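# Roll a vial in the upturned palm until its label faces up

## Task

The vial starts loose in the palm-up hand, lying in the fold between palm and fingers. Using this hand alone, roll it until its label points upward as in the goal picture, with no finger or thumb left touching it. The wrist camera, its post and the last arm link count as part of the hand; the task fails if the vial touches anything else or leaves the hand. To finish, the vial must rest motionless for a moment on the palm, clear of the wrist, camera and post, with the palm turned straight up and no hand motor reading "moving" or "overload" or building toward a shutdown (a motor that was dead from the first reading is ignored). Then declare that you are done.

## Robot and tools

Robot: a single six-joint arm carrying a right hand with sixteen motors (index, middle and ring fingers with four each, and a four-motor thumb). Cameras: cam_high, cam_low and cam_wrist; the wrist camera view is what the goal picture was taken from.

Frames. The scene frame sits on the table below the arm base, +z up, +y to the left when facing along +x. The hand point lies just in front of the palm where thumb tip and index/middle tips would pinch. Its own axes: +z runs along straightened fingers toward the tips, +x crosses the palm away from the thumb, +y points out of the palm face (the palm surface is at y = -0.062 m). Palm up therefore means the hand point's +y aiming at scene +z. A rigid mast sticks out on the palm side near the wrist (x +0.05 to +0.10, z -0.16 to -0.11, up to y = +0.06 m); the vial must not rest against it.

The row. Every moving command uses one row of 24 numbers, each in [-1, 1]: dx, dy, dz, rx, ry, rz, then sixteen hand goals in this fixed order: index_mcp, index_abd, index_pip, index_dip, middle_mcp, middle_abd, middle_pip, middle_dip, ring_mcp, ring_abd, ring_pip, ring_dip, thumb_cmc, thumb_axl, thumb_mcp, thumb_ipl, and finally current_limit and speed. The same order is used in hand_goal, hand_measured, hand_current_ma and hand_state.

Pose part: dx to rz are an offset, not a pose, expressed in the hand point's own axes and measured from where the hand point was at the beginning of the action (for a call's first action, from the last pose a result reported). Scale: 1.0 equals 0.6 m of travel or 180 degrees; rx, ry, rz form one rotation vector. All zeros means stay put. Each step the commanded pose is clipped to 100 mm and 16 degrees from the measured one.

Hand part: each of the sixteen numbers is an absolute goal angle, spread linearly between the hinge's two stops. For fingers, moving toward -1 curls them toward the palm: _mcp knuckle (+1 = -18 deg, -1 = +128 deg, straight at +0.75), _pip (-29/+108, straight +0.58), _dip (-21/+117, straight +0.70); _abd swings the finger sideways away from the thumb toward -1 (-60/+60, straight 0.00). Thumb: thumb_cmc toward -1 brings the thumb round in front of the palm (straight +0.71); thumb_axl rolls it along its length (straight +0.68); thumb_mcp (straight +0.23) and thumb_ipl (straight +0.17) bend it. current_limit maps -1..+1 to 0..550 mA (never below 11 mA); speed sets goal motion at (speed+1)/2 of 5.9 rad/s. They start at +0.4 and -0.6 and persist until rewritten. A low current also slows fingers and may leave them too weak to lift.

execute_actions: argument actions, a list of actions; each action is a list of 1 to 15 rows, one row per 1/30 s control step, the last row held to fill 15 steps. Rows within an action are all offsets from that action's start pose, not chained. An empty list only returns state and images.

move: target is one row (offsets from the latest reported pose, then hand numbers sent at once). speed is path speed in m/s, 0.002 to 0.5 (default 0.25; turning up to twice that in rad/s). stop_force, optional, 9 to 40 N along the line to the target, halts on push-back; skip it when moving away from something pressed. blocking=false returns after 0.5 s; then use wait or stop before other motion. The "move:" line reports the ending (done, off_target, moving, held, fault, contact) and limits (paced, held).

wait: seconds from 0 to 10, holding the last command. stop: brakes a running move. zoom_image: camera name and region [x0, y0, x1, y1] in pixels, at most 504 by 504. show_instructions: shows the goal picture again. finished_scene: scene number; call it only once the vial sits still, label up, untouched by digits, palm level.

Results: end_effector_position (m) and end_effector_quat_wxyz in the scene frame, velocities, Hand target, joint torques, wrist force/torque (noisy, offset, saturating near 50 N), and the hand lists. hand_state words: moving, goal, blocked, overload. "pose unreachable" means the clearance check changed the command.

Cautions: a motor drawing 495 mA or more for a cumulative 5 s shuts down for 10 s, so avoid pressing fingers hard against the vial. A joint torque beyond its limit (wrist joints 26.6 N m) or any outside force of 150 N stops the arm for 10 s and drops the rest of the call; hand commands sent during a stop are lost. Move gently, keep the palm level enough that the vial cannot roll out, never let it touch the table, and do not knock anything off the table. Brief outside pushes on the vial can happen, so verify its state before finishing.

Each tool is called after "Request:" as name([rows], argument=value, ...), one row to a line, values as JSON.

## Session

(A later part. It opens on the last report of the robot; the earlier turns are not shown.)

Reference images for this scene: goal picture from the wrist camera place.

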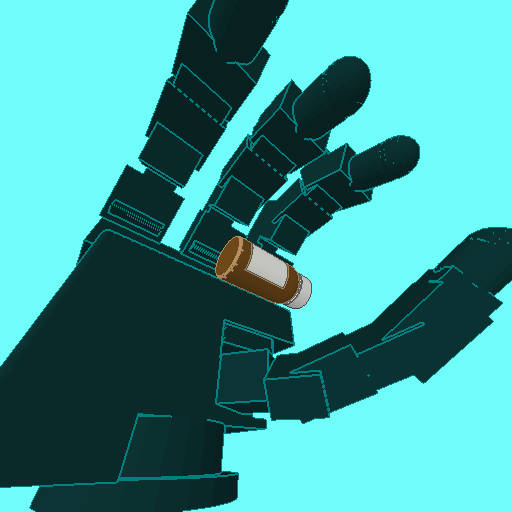

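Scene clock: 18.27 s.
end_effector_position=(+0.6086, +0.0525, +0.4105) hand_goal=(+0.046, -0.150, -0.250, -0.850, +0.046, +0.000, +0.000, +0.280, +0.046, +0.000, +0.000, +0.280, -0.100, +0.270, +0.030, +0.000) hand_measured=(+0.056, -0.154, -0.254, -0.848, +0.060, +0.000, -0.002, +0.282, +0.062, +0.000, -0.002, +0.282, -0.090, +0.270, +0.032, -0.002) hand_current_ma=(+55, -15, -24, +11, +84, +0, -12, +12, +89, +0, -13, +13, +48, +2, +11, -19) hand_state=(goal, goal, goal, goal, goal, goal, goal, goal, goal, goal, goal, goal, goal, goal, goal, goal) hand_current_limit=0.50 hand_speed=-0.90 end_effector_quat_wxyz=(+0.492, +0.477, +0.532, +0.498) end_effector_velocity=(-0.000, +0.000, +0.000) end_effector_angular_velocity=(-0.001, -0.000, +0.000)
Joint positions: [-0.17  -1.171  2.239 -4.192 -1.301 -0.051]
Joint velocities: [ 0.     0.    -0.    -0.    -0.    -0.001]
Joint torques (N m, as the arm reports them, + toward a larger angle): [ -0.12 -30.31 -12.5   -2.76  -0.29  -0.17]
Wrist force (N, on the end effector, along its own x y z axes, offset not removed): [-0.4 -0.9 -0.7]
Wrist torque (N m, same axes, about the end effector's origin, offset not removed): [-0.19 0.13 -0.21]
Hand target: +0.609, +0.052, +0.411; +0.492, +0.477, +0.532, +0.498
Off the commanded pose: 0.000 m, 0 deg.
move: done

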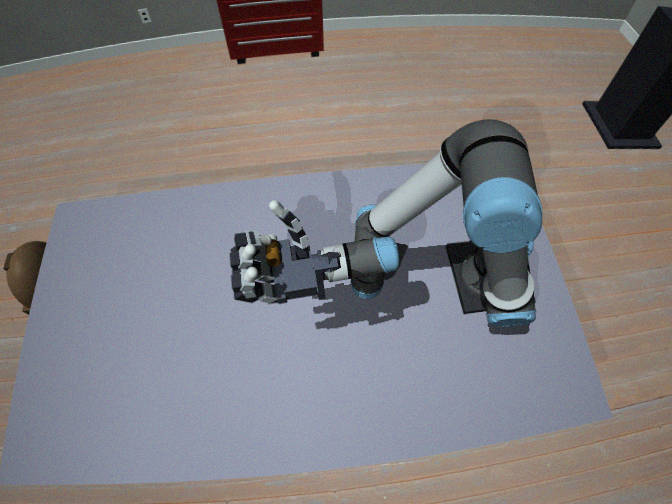

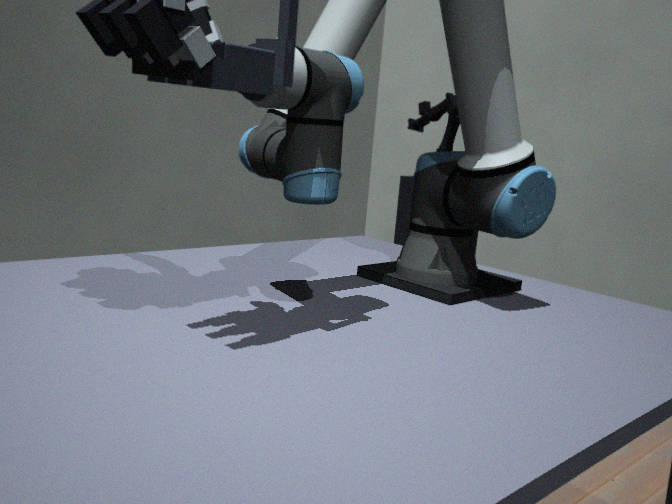

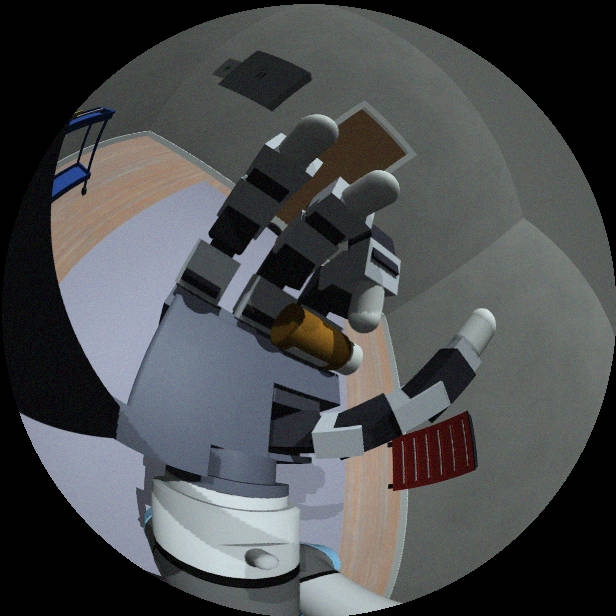

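Request:
execute_actions([
  [[0,0,0,0,0,0,0.046,0,-0.25,0.2,0.046,0,0,0.28,0.046,0,0,0.28,-0.1,0.27,0.03,0,0.5,0.2]],
  [[0,0,0,0,0,0,0.046,0,-1,0.2,0.046,0,0,0.28,0.046,0,0,0.28,-0.1,0.27,0.03,0,0.5,0.1]],
  [[0,0,0,0,0,0,0.046,0,-1,-0.85,0.046,0,0,0.28,0.046,0,0,0.28,-0.1,0.27,0.03,0,0.5,-0.1]],
])

Request:
move(target=[0,0,0,0,0,0,0.046,0.2,-0.25,-0.85,0.046,0,0,0.28,0.046,0,0,0.28,-0.1,0.27,0.03,0,0.5,-0.88])

Request:
execute_actions([
  [[0,0,0,0,0,0,0.046,0,-0.25,0.2,0.046,0,0,0.28,0.046,0,0,0.28,-0.1,0.27,0.03,0,0.5,0.2]],
  [[0,0,0,0,0,0,0.046,0,-1,0.2,0.046,0,0,0.28,0.046,0,0,0.28,-0.1,0.27,0.03,0,0.5,0.1]],
  [[0,0,0,0,0,0,0.046,0,-1,-0.85,0.046,0,0,0.28,0.046,0,0,0.28,-0.1,0.27,0.03,0,0.5,-0.1]],
])

Request:
move(target=[0,0,0,0,0,0,0.046,0.2,-0.25,-0.85,0.046,0,0,0.28,0.046,0,0,0.28,-0.1,0.27,0.03,0,0.5,-0.88])

Scene clock: 20.23 s.
end_effector_position=(+0.6086, +0.0525, +0.4105) hand_goal=(+0.046, +0.000, -1.000, -0.850, +0.046, +0.000, +0.000, +0.280, +0.046, +0.000, +0.000, +0.280, -0.100, +0.270, +0.030, +0.000) hand_measured=(+0.056, -0.004, -0.950, -0.046, +0.060, +0.000, -0.002, +0.282, +0.062, +0.000, -0.002, +0.282, -0.090, +0.270, +0.032, -0.002) hand_current_ma=(+55, -15, +292, +389, +84, +0, -12, +12, +89, +0, -13, +13, +48, +2, +11, -19) hand_state=(goal, goal, moving, moving, goal, goal, goal, goal, goal, goal, goal, goal, goal, goal, goal, goal) hand_current_limit=0.50 hand_speed=-0.10 end_effector_quat_wxyz=(+0.492, +0.477, +0.532, +0.498) end_effector_velocity=(-0.000, +0.001, +0.000) end_effector_angular_velocity=(-0.001, -0.000, +0.002)
Joint positions: [-0.17  -1.171  2.239 -4.192 -1.301 -0.051]
Joint velocities: [ 0.001 -0.    -0.     0.     0.001 -0.001]
Joint torques (N m, as the arm reports them, + toward a larger angle): [  0.18 -30.06 -12.32  -2.71  -0.23  -0.21]
Wrist force (N, on the end effector, along its own x y z axes, offset not removed): [-0.8 -0.3 1.0]
Wrist torque (N m, same axes, about the end effector's origin, offset not removed): [-0.15 0.13 -0.17]
Hand target: +0.609, +0.052, +0.411; +0.492, +0.477, +0.532, +0.498
Off the commanded pose: 0.000 m, 0 deg.

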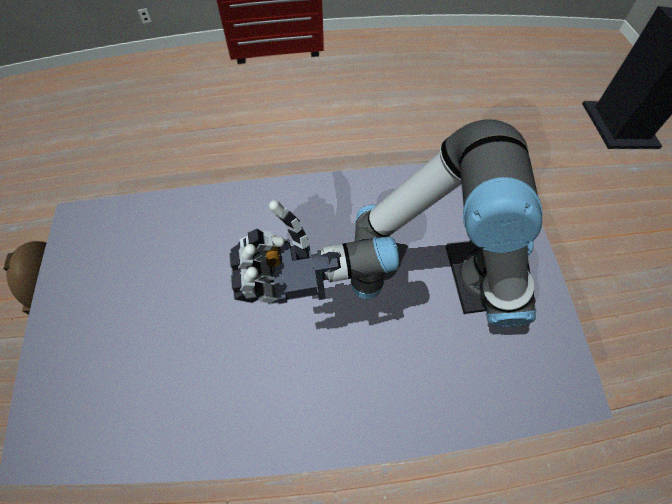

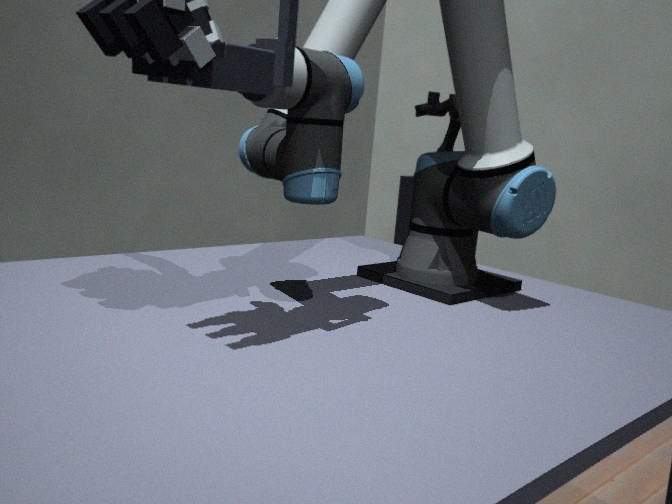

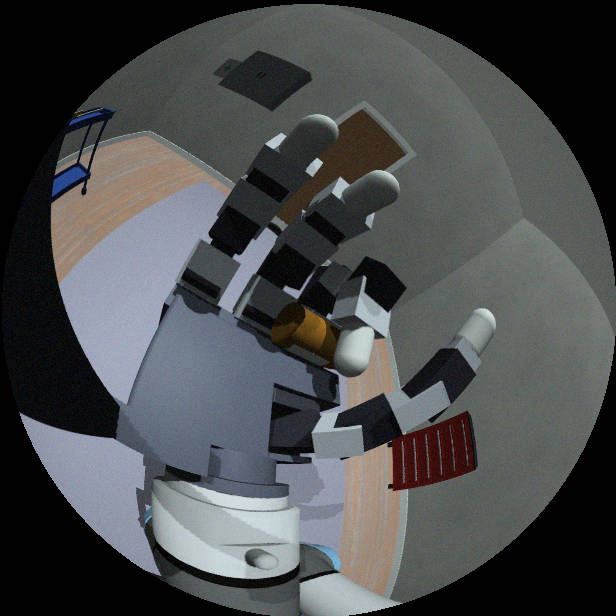

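Scene clock: 23.03 s.
end_effector_position=(+0.6086, +0.0525, +0.4105) hand_goal=(+0.046, +0.200, -0.250, -0.850, +0.046, +0.000, +0.000, +0.280, +0.046, +0.000, +0.000, +0.280, -0.100, +0.270, +0.030, +0.000) hand_measured=(+0.056, +0.198, -0.254, -0.848, +0.060, +0.000, -0.002, +0.282, +0.062, +0.000, -0.002, +0.282, -0.090, +0.270, +0.032, -0.002) hand_current_ma=(+55, -12, -24, +11, +84, +0, -12, +12, +89, +0, -13, +13, +48, +2, +11, -19) hand_state=(goal, goal, goal, goal, goal, goal, goal, goal, goal, goal, goal, goal, goal, goal, goal, goal) hand_current_limit=0.50 hand_speed=-0.88 end_effector_quat_wxyz=(+0.492, +0.477, +0.532, +0.498) end_effector_velocity=(+0.000, +0.000, -0.000) end_effector_angular_velocity=(-0.001, +0.000, +0.000)
Joint positions: [-0.17  -1.171  2.239 -4.192 -1.301 -0.051]
Joint velocities: [-0.     0.     0.     0.     0.001 -0.001]
Joint torques (N m, as the arm reports them, + toward a larger angle): [  0.42 -30.69 -12.71  -2.84  -0.03  -0.11]
Wrist force (N, on the end effector, along its own x y z axes, offset not removed): [0.1 -2.0 -0.5]
Wrist torque (N m, same axes, about the end effector's origin, offset not removed): [-0.29 -0.03 -0.13]
Hand target: +0.609, +0.052, +0.411; +0.492, +0.477, +0.532, +0.498
Off the commanded pose: 0.000 m, 0 deg.
move: done

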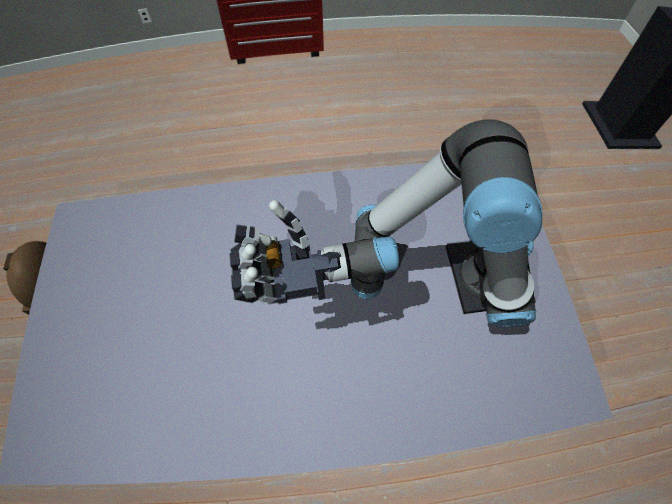

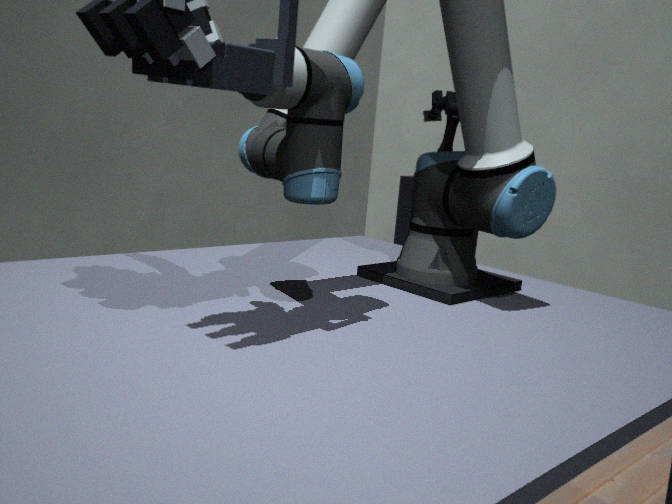

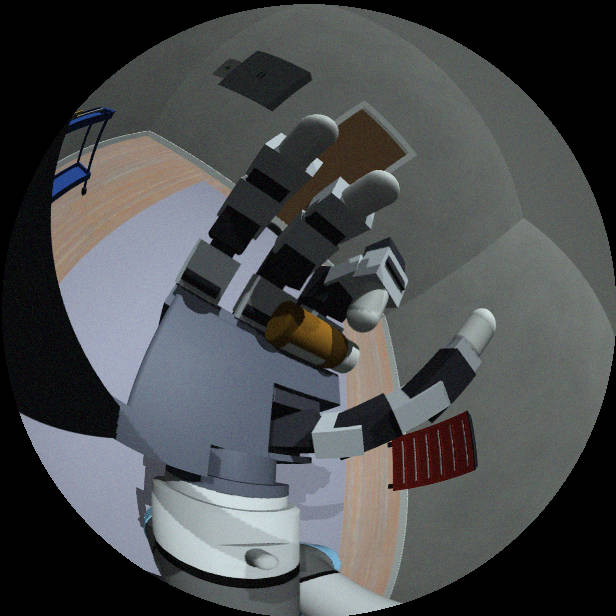

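Scene clock: 24.53 s.
end_effector_position=(+0.6086, +0.0525, +0.4105) hand_goal=(+0.046, +0.000, -1.000, -0.850, +0.046, +0.000, +0.000, +0.280, +0.046, +0.000, +0.000, +0.280, -0.100, +0.270, +0.030, +0.000) hand_measured=(+0.056, -0.002, -0.950, -0.048, +0.060, +0.000, -0.002, +0.282, +0.062, +0.000, -0.002, +0.282, -0.090, +0.270, +0.032, -0.002) hand_current_ma=(+55, -12, +291, +389, +84, +0, -12, +12, +89, +0, -13, +13, +48, +2, +11, -19) hand_state=(goal, goal, moving, moving, goal, goal, goal, goal, goal, goal, goal, goal, goal, goal, goal, goal) hand_current_limit=0.50 hand_speed=-0.10 end_effector_quat_wxyz=(+0.492, +0.477, +0.532, +0.498) end_effector_velocity=(-0.000, +0.001, +0.000) end_effector_angular_velocity=(+0.000, -0.000, +0.001)
Joint positions: [-0.17  -1.171  2.239 -4.192 -1.301 -0.051]
Joint velocities: [ 0.001 -0.    -0.    -0.    -0.     0.   ]
Joint torques (N m, as the arm reports them, + toward a larger angle): [ -0.08 -30.06 -13.17  -2.87  -0.22   0.03]
Wrist force (N, on the end effector, along its own x y z axes, offset not removed): [-1.5 -0.4 0.2]
Wrist torque (N m, same axes, about the end effector's origin, offset not removed): [-0.12 0.20 -0.26]
Hand target: +0.609, +0.052, +0.411; +0.492, +0.477, +0.532, +0.498
Off the commanded pose: 0.000 m, 0 deg.

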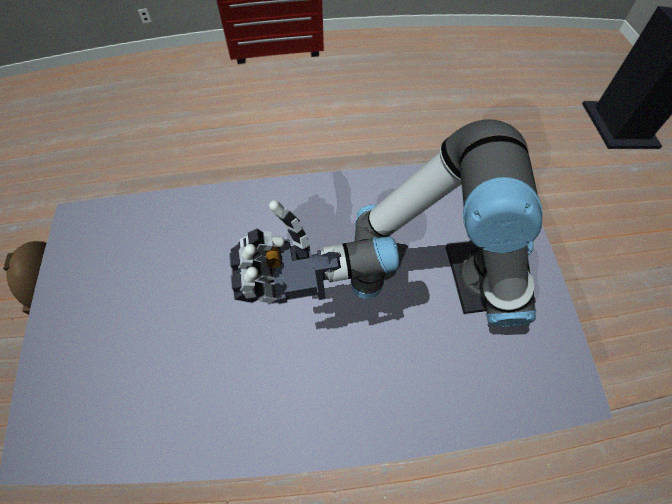

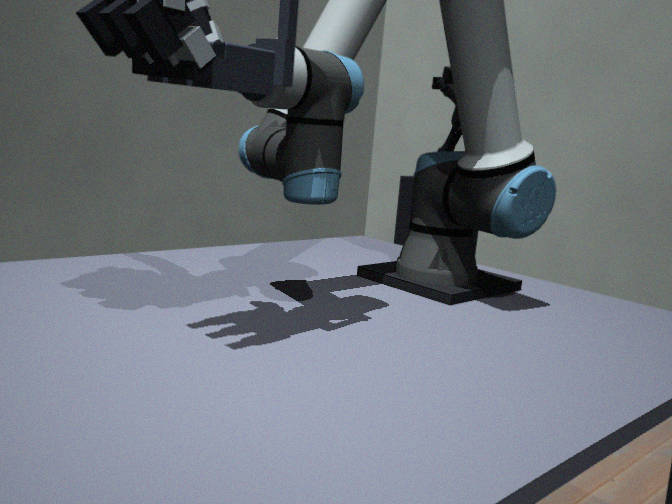

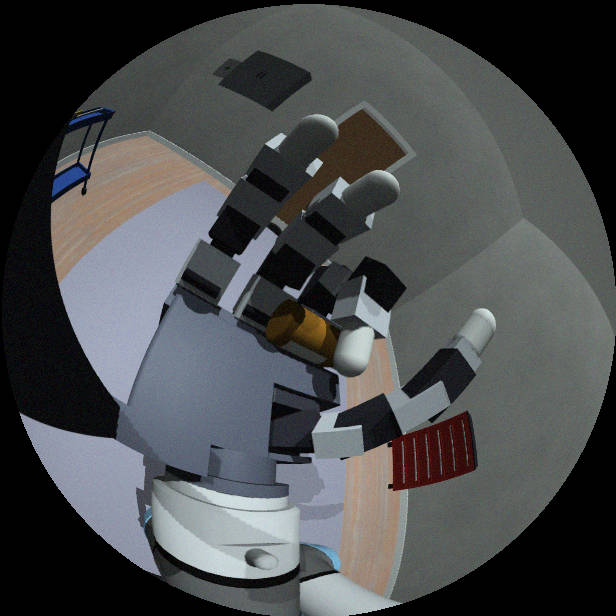

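Scene clock: 27.33 s.
end_effector_position=(+0.6086, +0.0525, +0.4105) hand_goal=(+0.046, +0.200, -0.250, -0.850, +0.046, +0.000, +0.000, +0.280, +0.046, +0.000, +0.000, +0.280, -0.100, +0.270, +0.030, +0.000) hand_measured=(+0.056, +0.198, -0.254, -0.848, +0.060, +0.000, -0.002, +0.282, +0.062, +0.000, -0.002, +0.282, -0.090, +0.270, +0.032, -0.002) hand_current_ma=(+55, -12, -24, +11, +84, +0, -12, +12, +89, +0, -13, +13, +48, +2, +11, -19) hand_state=(goal, goal, goal, goal, goal, goal, goal, goal, goal, goal, goal, goal, goal, goal, goal, goal) hand_current_limit=0.50 hand_speed=-0.88 end_effector_quat_wxyz=(+0.492, +0.477, +0.532, +0.498) end_effector_velocity=(-0.000, +0.000, -0.000) end_effector_angular_velocity=(-0.001, +0.000, +0.000)
Joint positions: [-0.17  -1.171  2.239 -4.192 -1.301 -0.051]
Joint velocities: [ 0.    -0.     0.     0.    -0.    -0.001]
Joint torques (N m, as the arm reports them, + toward a larger angle): [  0.01 -30.51 -12.13  -3.    -0.21  -0.15]
Wrist force (N, on the end effector, along its own x y z axes, offset not removed): [-1.1 0.3 -0.2]
Wrist torque (N m, same axes, about the end effector's origin, offset not removed): [-0.04 0.13 -0.13]
Hand target: +0.609, +0.052, +0.411; +0.492, +0.477, +0.532, +0.498
Off the commanded pose: 0.000 m, 0 deg.
move: done

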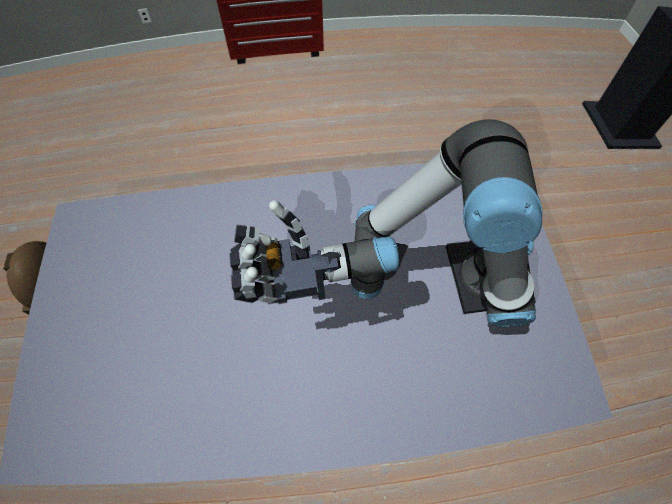

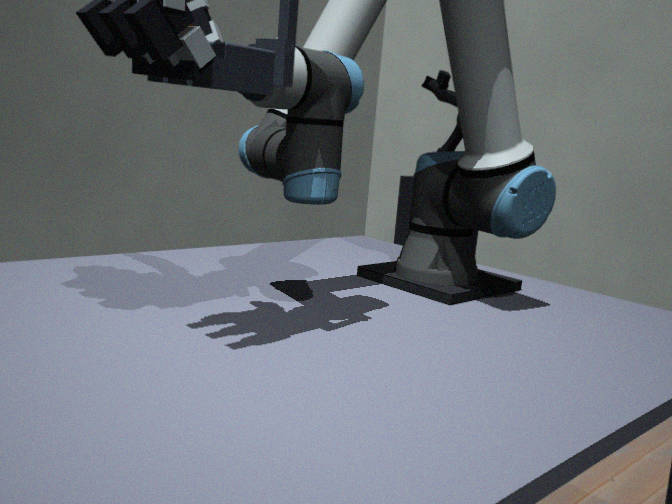

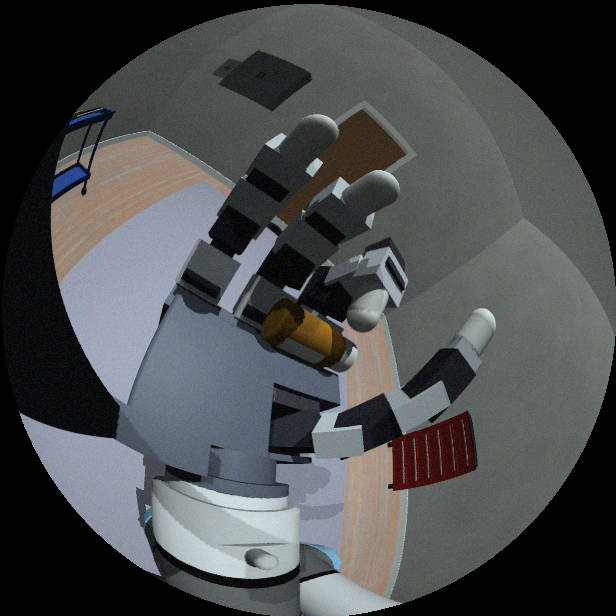

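Slow; add the middle finger now.

Request:
execute_actions([
  [[0,0,0,0,0,0.015,0.046,0.1,-0.25,0.2,0.046,-0.2,-0.25,0.2,0.046,-0.2,0,0.28,-0.1,0.27,0.03,0,0.5,0.2]],
  [[0,0,0,0,0,0,0.046,0.1,-1,0.2,0.046,-0.2,-1,0.2,0.046,-0.2,0,0.28,-0.1,0.27,0.03,0,0.5,0.1]],
  [[0,0,0,0,0,0,0.046,0.1,-1,-0.85,0.046,-0.2,-1,-0.85,0.046,-0.2,0,0.28,-0.1,0.27,0.03,0,0.5,-0.1]],
])

Request:
move(target=[0,0,0,0,0,0,0.046,0.2,-0.25,-0.85,0.046,-0.1,-0.25,-0.85,0.046,-0.2,0,0.28,-0.1,0.27,0.03,0,0.5,-0.9])

Scene clock: 29.03 s.
end_effector_position=(+0.6086, +0.0525, +0.4105) hand_goal=(+0.046, +0.100, -1.000, -0.850, +0.046, -0.200, -1.000, -0.850, +0.046, -0.200, +0.000, +0.280, -0.100, +0.270, +0.030, +0.000) hand_measured=(+0.056, +0.104, -0.946, -0.054, +0.054, -0.206, -0.952, -0.046, +0.062, -0.198, -0.002, +0.282, -0.090, +0.270, +0.032, -0.002) hand_current_ma=(+55, +17, +306, +385, +51, -26, +260, +383, +88, +11, -13, +13, +48, +2, +10, -19) hand_state=(goal, goal, moving, moving, goal, goal, moving, moving, goal, goal, goal, goal, goal, goal, goal, goal) hand_current_limit=0.50 hand_speed=-0.10 end_effector_quat_wxyz=(+0.480, +0.489, +0.520, +0.510) end_effector_velocity=(+0.000, -0.000, -0.000) end_effector_angular_velocity=(+0.001, +0.001, -0.001)
Joint positions: [-0.159 -1.173  2.238 -4.189 -1.312 -0.004]
Joint velocities: [-0.    -0.     0.     0.001 -0.001  0.001]
Joint torques (N m, as the arm reports them, + toward a larger angle): [  6.18 -39.57 -22.09  -0.51  -0.72  -0.37]
Wrist force (N, on the end effector, along its own x y z axes, offset not removed): [-0.7 -1.1 1.0]
Wrist torque (N m, same axes, about the end effector's origin, offset not removed): [-0.35 0.08 -0.13]
Hand target: +0.609, +0.052, +0.411; +0.480, +0.489, +0.520, +0.510
Off the commanded pose: 0.000 m, 0 deg.

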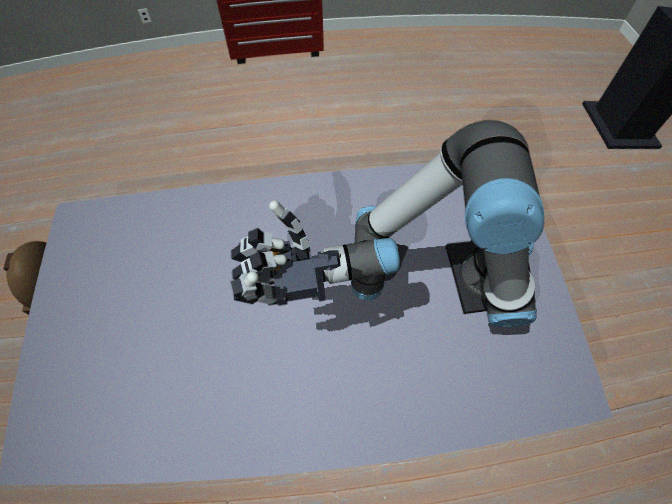

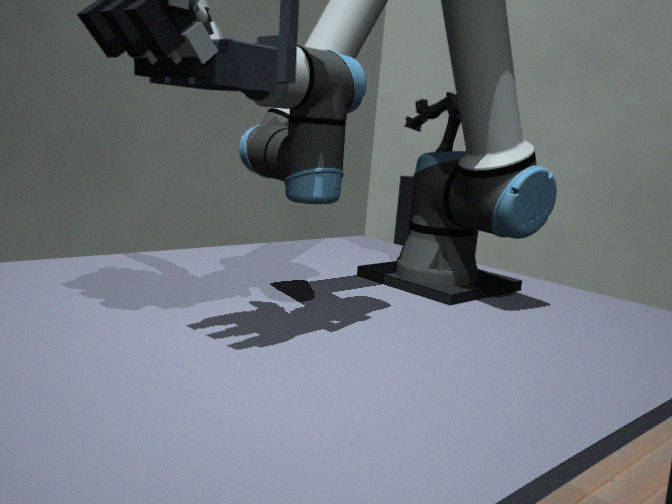

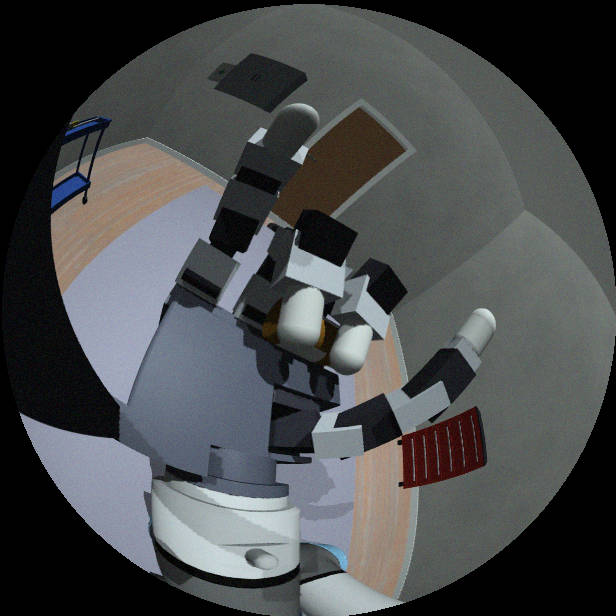

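Scene clock: 32.33 s.
end_effector_position=(+0.6086, +0.0525, +0.4105) hand_goal=(+0.046, +0.200, -0.250, -0.850, +0.046, -0.100, -0.250, -0.850, +0.046, -0.200, +0.000, +0.280, -0.100, +0.270, +0.030, +0.000) hand_measured=(+0.056, +0.204, -0.254, -0.848, +0.054, -0.104, -0.254, -0.848, +0.062, -0.198, -0.002, +0.282, -0.090, +0.270, +0.032, -0.002) hand_current_ma=(+55, +18, -24, +11, +51, -16, -24, +11, +88, +10, -13, +13, +48, +2, +10, -19) hand_state=(goal, goal, goal, goal, goal, goal, goal, goal, goal, goal, goal, goal, goal, goal, goal, goal) hand_current_limit=0.50 hand_speed=-0.90 end_effector_quat_wxyz=(+0.480, +0.489, +0.520, +0.510) end_effector_velocity=(+0.000, -0.000, -0.000) end_effector_angular_velocity=(+0.000, +0.000, +0.000)
Joint positions: [-0.159 -1.173  2.238 -4.189 -1.312 -0.004]
Joint velocities: [-0.001  0.    -0.     0.     0.001  0.   ]
Joint torques (N m, as the arm reports them, + toward a larger angle): [  6.4  -40.   -22.16  -0.59  -0.7   -0.36]
Wrist force (N, on the end effector, along its own x y z axes, offset not removed): [-0.7 -0.5 0.5]
Wrist torque (N m, same axes, about the end effector's origin, offset not removed): [-0.09 0.14 -0.13]
Hand target: +0.609, +0.052, +0.411; +0.480, +0.489, +0.520, +0.510
Off the commanded pose: 0.000 m, 0 deg.
move: done

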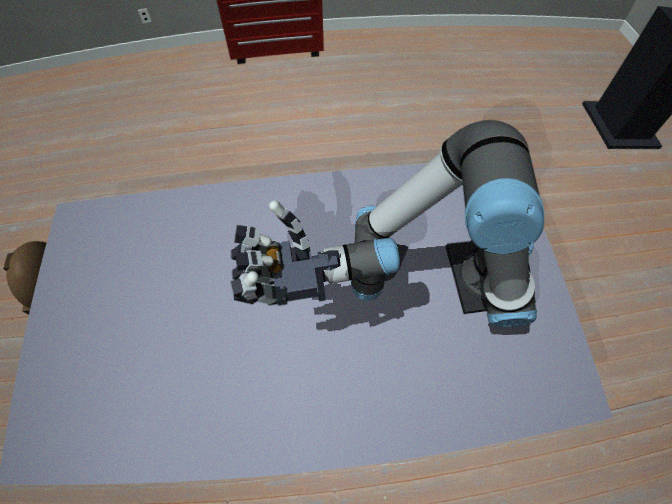

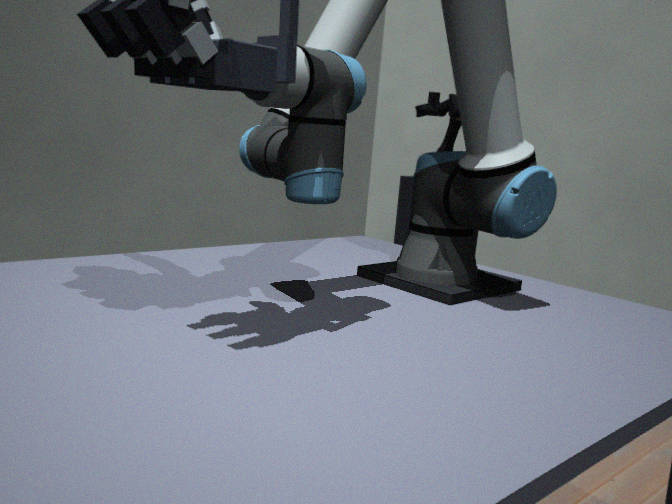

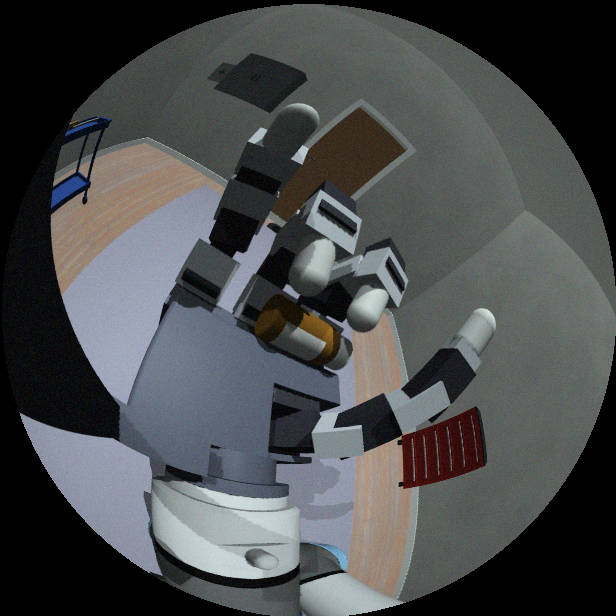

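Request:
execute_actions([
  [[0,0,0,0,0,0,0.046,0.1,-0.25,0.2,0.046,-0.1,-0.25,0.2,0.046,-0.2,0,0.28,-0.1,0.27,0.03,0,0.5,0.2]],
  [[0,0,0,0,0,0,0.046,0.1,-1,0.2,0.046,-0.1,-1,0.2,0.046,-0.2,0,0.28,-0.1,0.27,0.03,0,0.5,0.1]],
  [[0,0,0,0,0,0,0.046,0.1,-1,-0.92,0.046,-0.1,-1,-0.92,0.046,-0.2,0,0.28,-0.1,0.27,0.03,0,0.5,-0.1]],
])

Request:
move(target=[0,0,0,0,0,0,0.046,0.1,-0.2,-0.92,0.046,-0.1,-0.2,-0.92,0.046,-0.2,0,0.28,-0.1,0.27,0.03,0,0.5,-0.9])

Scene clock: 34.03 s.
end_effector_position=(+0.6086, +0.0525, +0.4105) hand_goal=(+0.046, +0.100, -1.000, -0.920, +0.046, -0.100, -1.000, -0.920, +0.046, -0.200, +0.000, +0.280, -0.100, +0.270, +0.030, +0.000) hand_measured=(+0.056, +0.102, -0.952, -0.068, +0.054, -0.106, -0.950, -0.048, +0.062, -0.198, -0.002, +0.282, -0.090, +0.270, +0.032, -0.002) hand_current_ma=(+55, +9, +282, +386, +51, -27, +276, +384, +88, +10, -13, +13, +48, +2, +10, -19) hand_state=(goal, goal, moving, moving, goal, goal, moving, moving, goal, goal, goal, goal, goal, goal, goal, goal) hand_current_limit=0.50 hand_speed=-0.10 end_effector_quat_wxyz=(+0.480, +0.489, +0.520, +0.510) end_effector_velocity=(-0.000, +0.000, +0.000) end_effector_angular_velocity=(+0.001, -0.000, +0.000)
Joint positions: [-0.159 -1.173  2.238 -4.189 -1.312 -0.004]
Joint velocities: [ 0.    -0.     0.    -0.     0.     0.001]
Joint torques (N m, as the arm reports them, + toward a larger angle): [  6.42 -40.25 -21.99  -0.54  -0.71  -0.27]
Wrist force (N, on the end effector, along its own x y z axes, offset not removed): [0.0 -2.1 -0.4]
Wrist torque (N m, same axes, about the end effector's origin, offset not removed): [-0.31 0.02 -0.17]
Hand target: +0.609, +0.052, +0.411; +0.480, +0.489, +0.520, +0.510
Off the commanded pose: 0.000 m, 0 deg.

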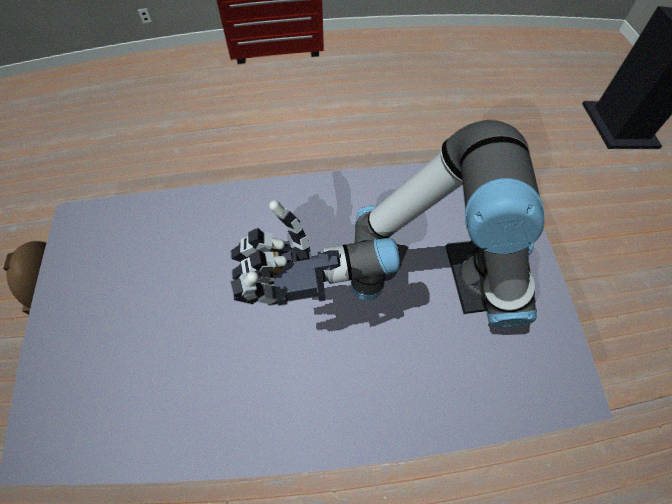

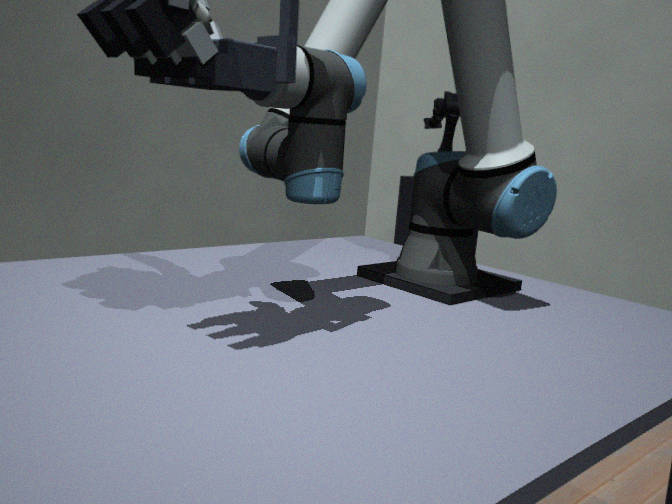

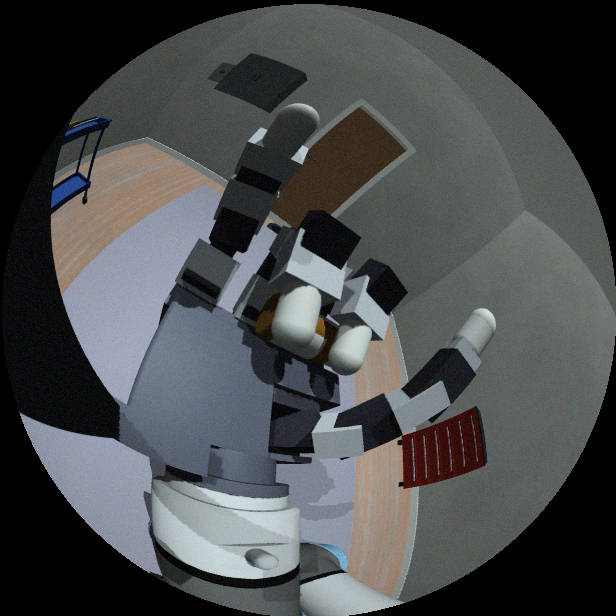

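Scene clock: 37.63 s.
end_effector_position=(+0.6086, +0.0525, +0.4105) hand_goal=(+0.046, +0.100, -0.200, -0.920, +0.046, -0.100, -0.200, -0.920, +0.046, -0.200, +0.000, +0.280, -0.100, +0.270, +0.030, +0.000) hand_measured=(+0.054, +0.104, -0.204, -0.918, +0.054, -0.104, -0.204, -0.918, +0.062, -0.198, -0.002, +0.282, -0.090, +0.270, +0.032, -0.002) hand_current_ma=(+54, +16, -22, +11, +51, -16, -23, +11, +87, +10, -13, +13, +48, +2, +10, -19) hand_state=(goal, goal, goal, goal, goal, goal, goal, goal, goal, goal, goal, goal, goal, goal, goal, goal) hand_current_limit=0.50 hand_speed=-0.90 end_effector_quat_wxyz=(+0.480, +0.489, +0.520, +0.510) end_effector_velocity=(+0.000, -0.001, -0.000) end_effector_angular_velocity=(+0.002, +0.001, -0.002)
Joint positions: [-0.159 -1.173  2.238 -4.189 -1.312 -0.004]
Joint velocities: [-0.002  0.    -0.     0.001  0.     0.002]
Joint torques (N m, as the arm reports them, + toward a larger angle): [  6.11 -39.23 -22.49  -0.74  -0.87  -0.36]
Wrist force (N, on the end effector, along its own x y z axes, offset not removed): [-1.2 -1.7 -0.1]
Wrist torque (N m, same axes, about the end effector's origin, offset not removed): [-0.29 0.17 -0.21]
Hand target: +0.609, +0.052, +0.411; +0.480, +0.489, +0.520, +0.510
Off the commanded pose: 0.000 m, 0 deg.
move: done

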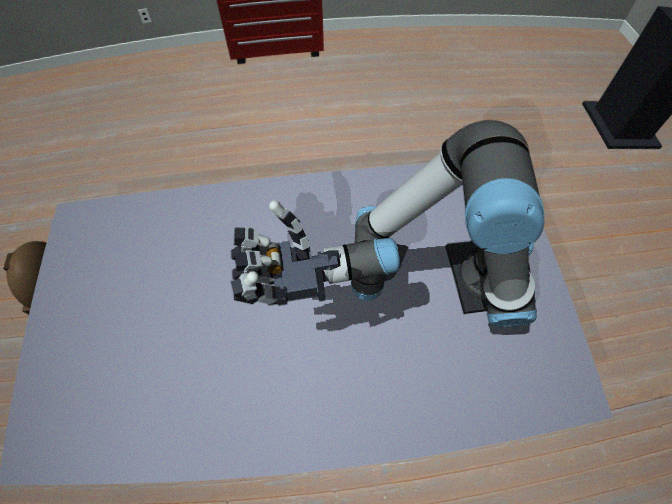

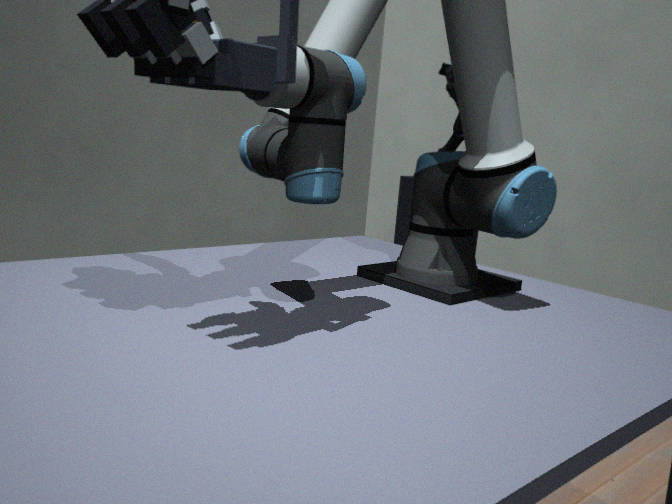

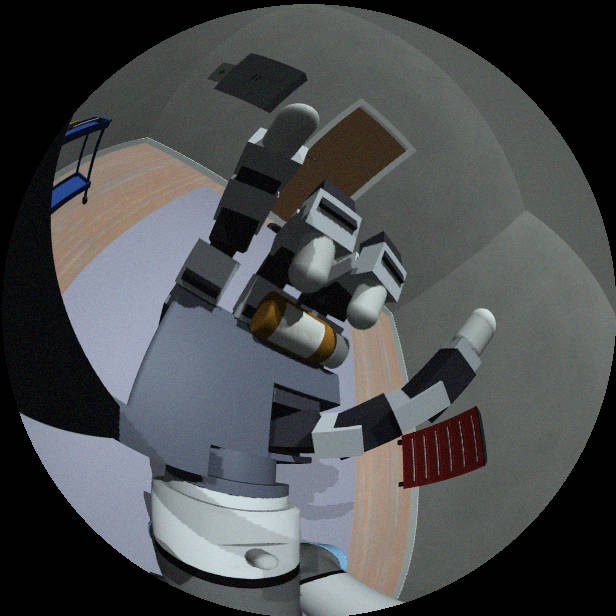

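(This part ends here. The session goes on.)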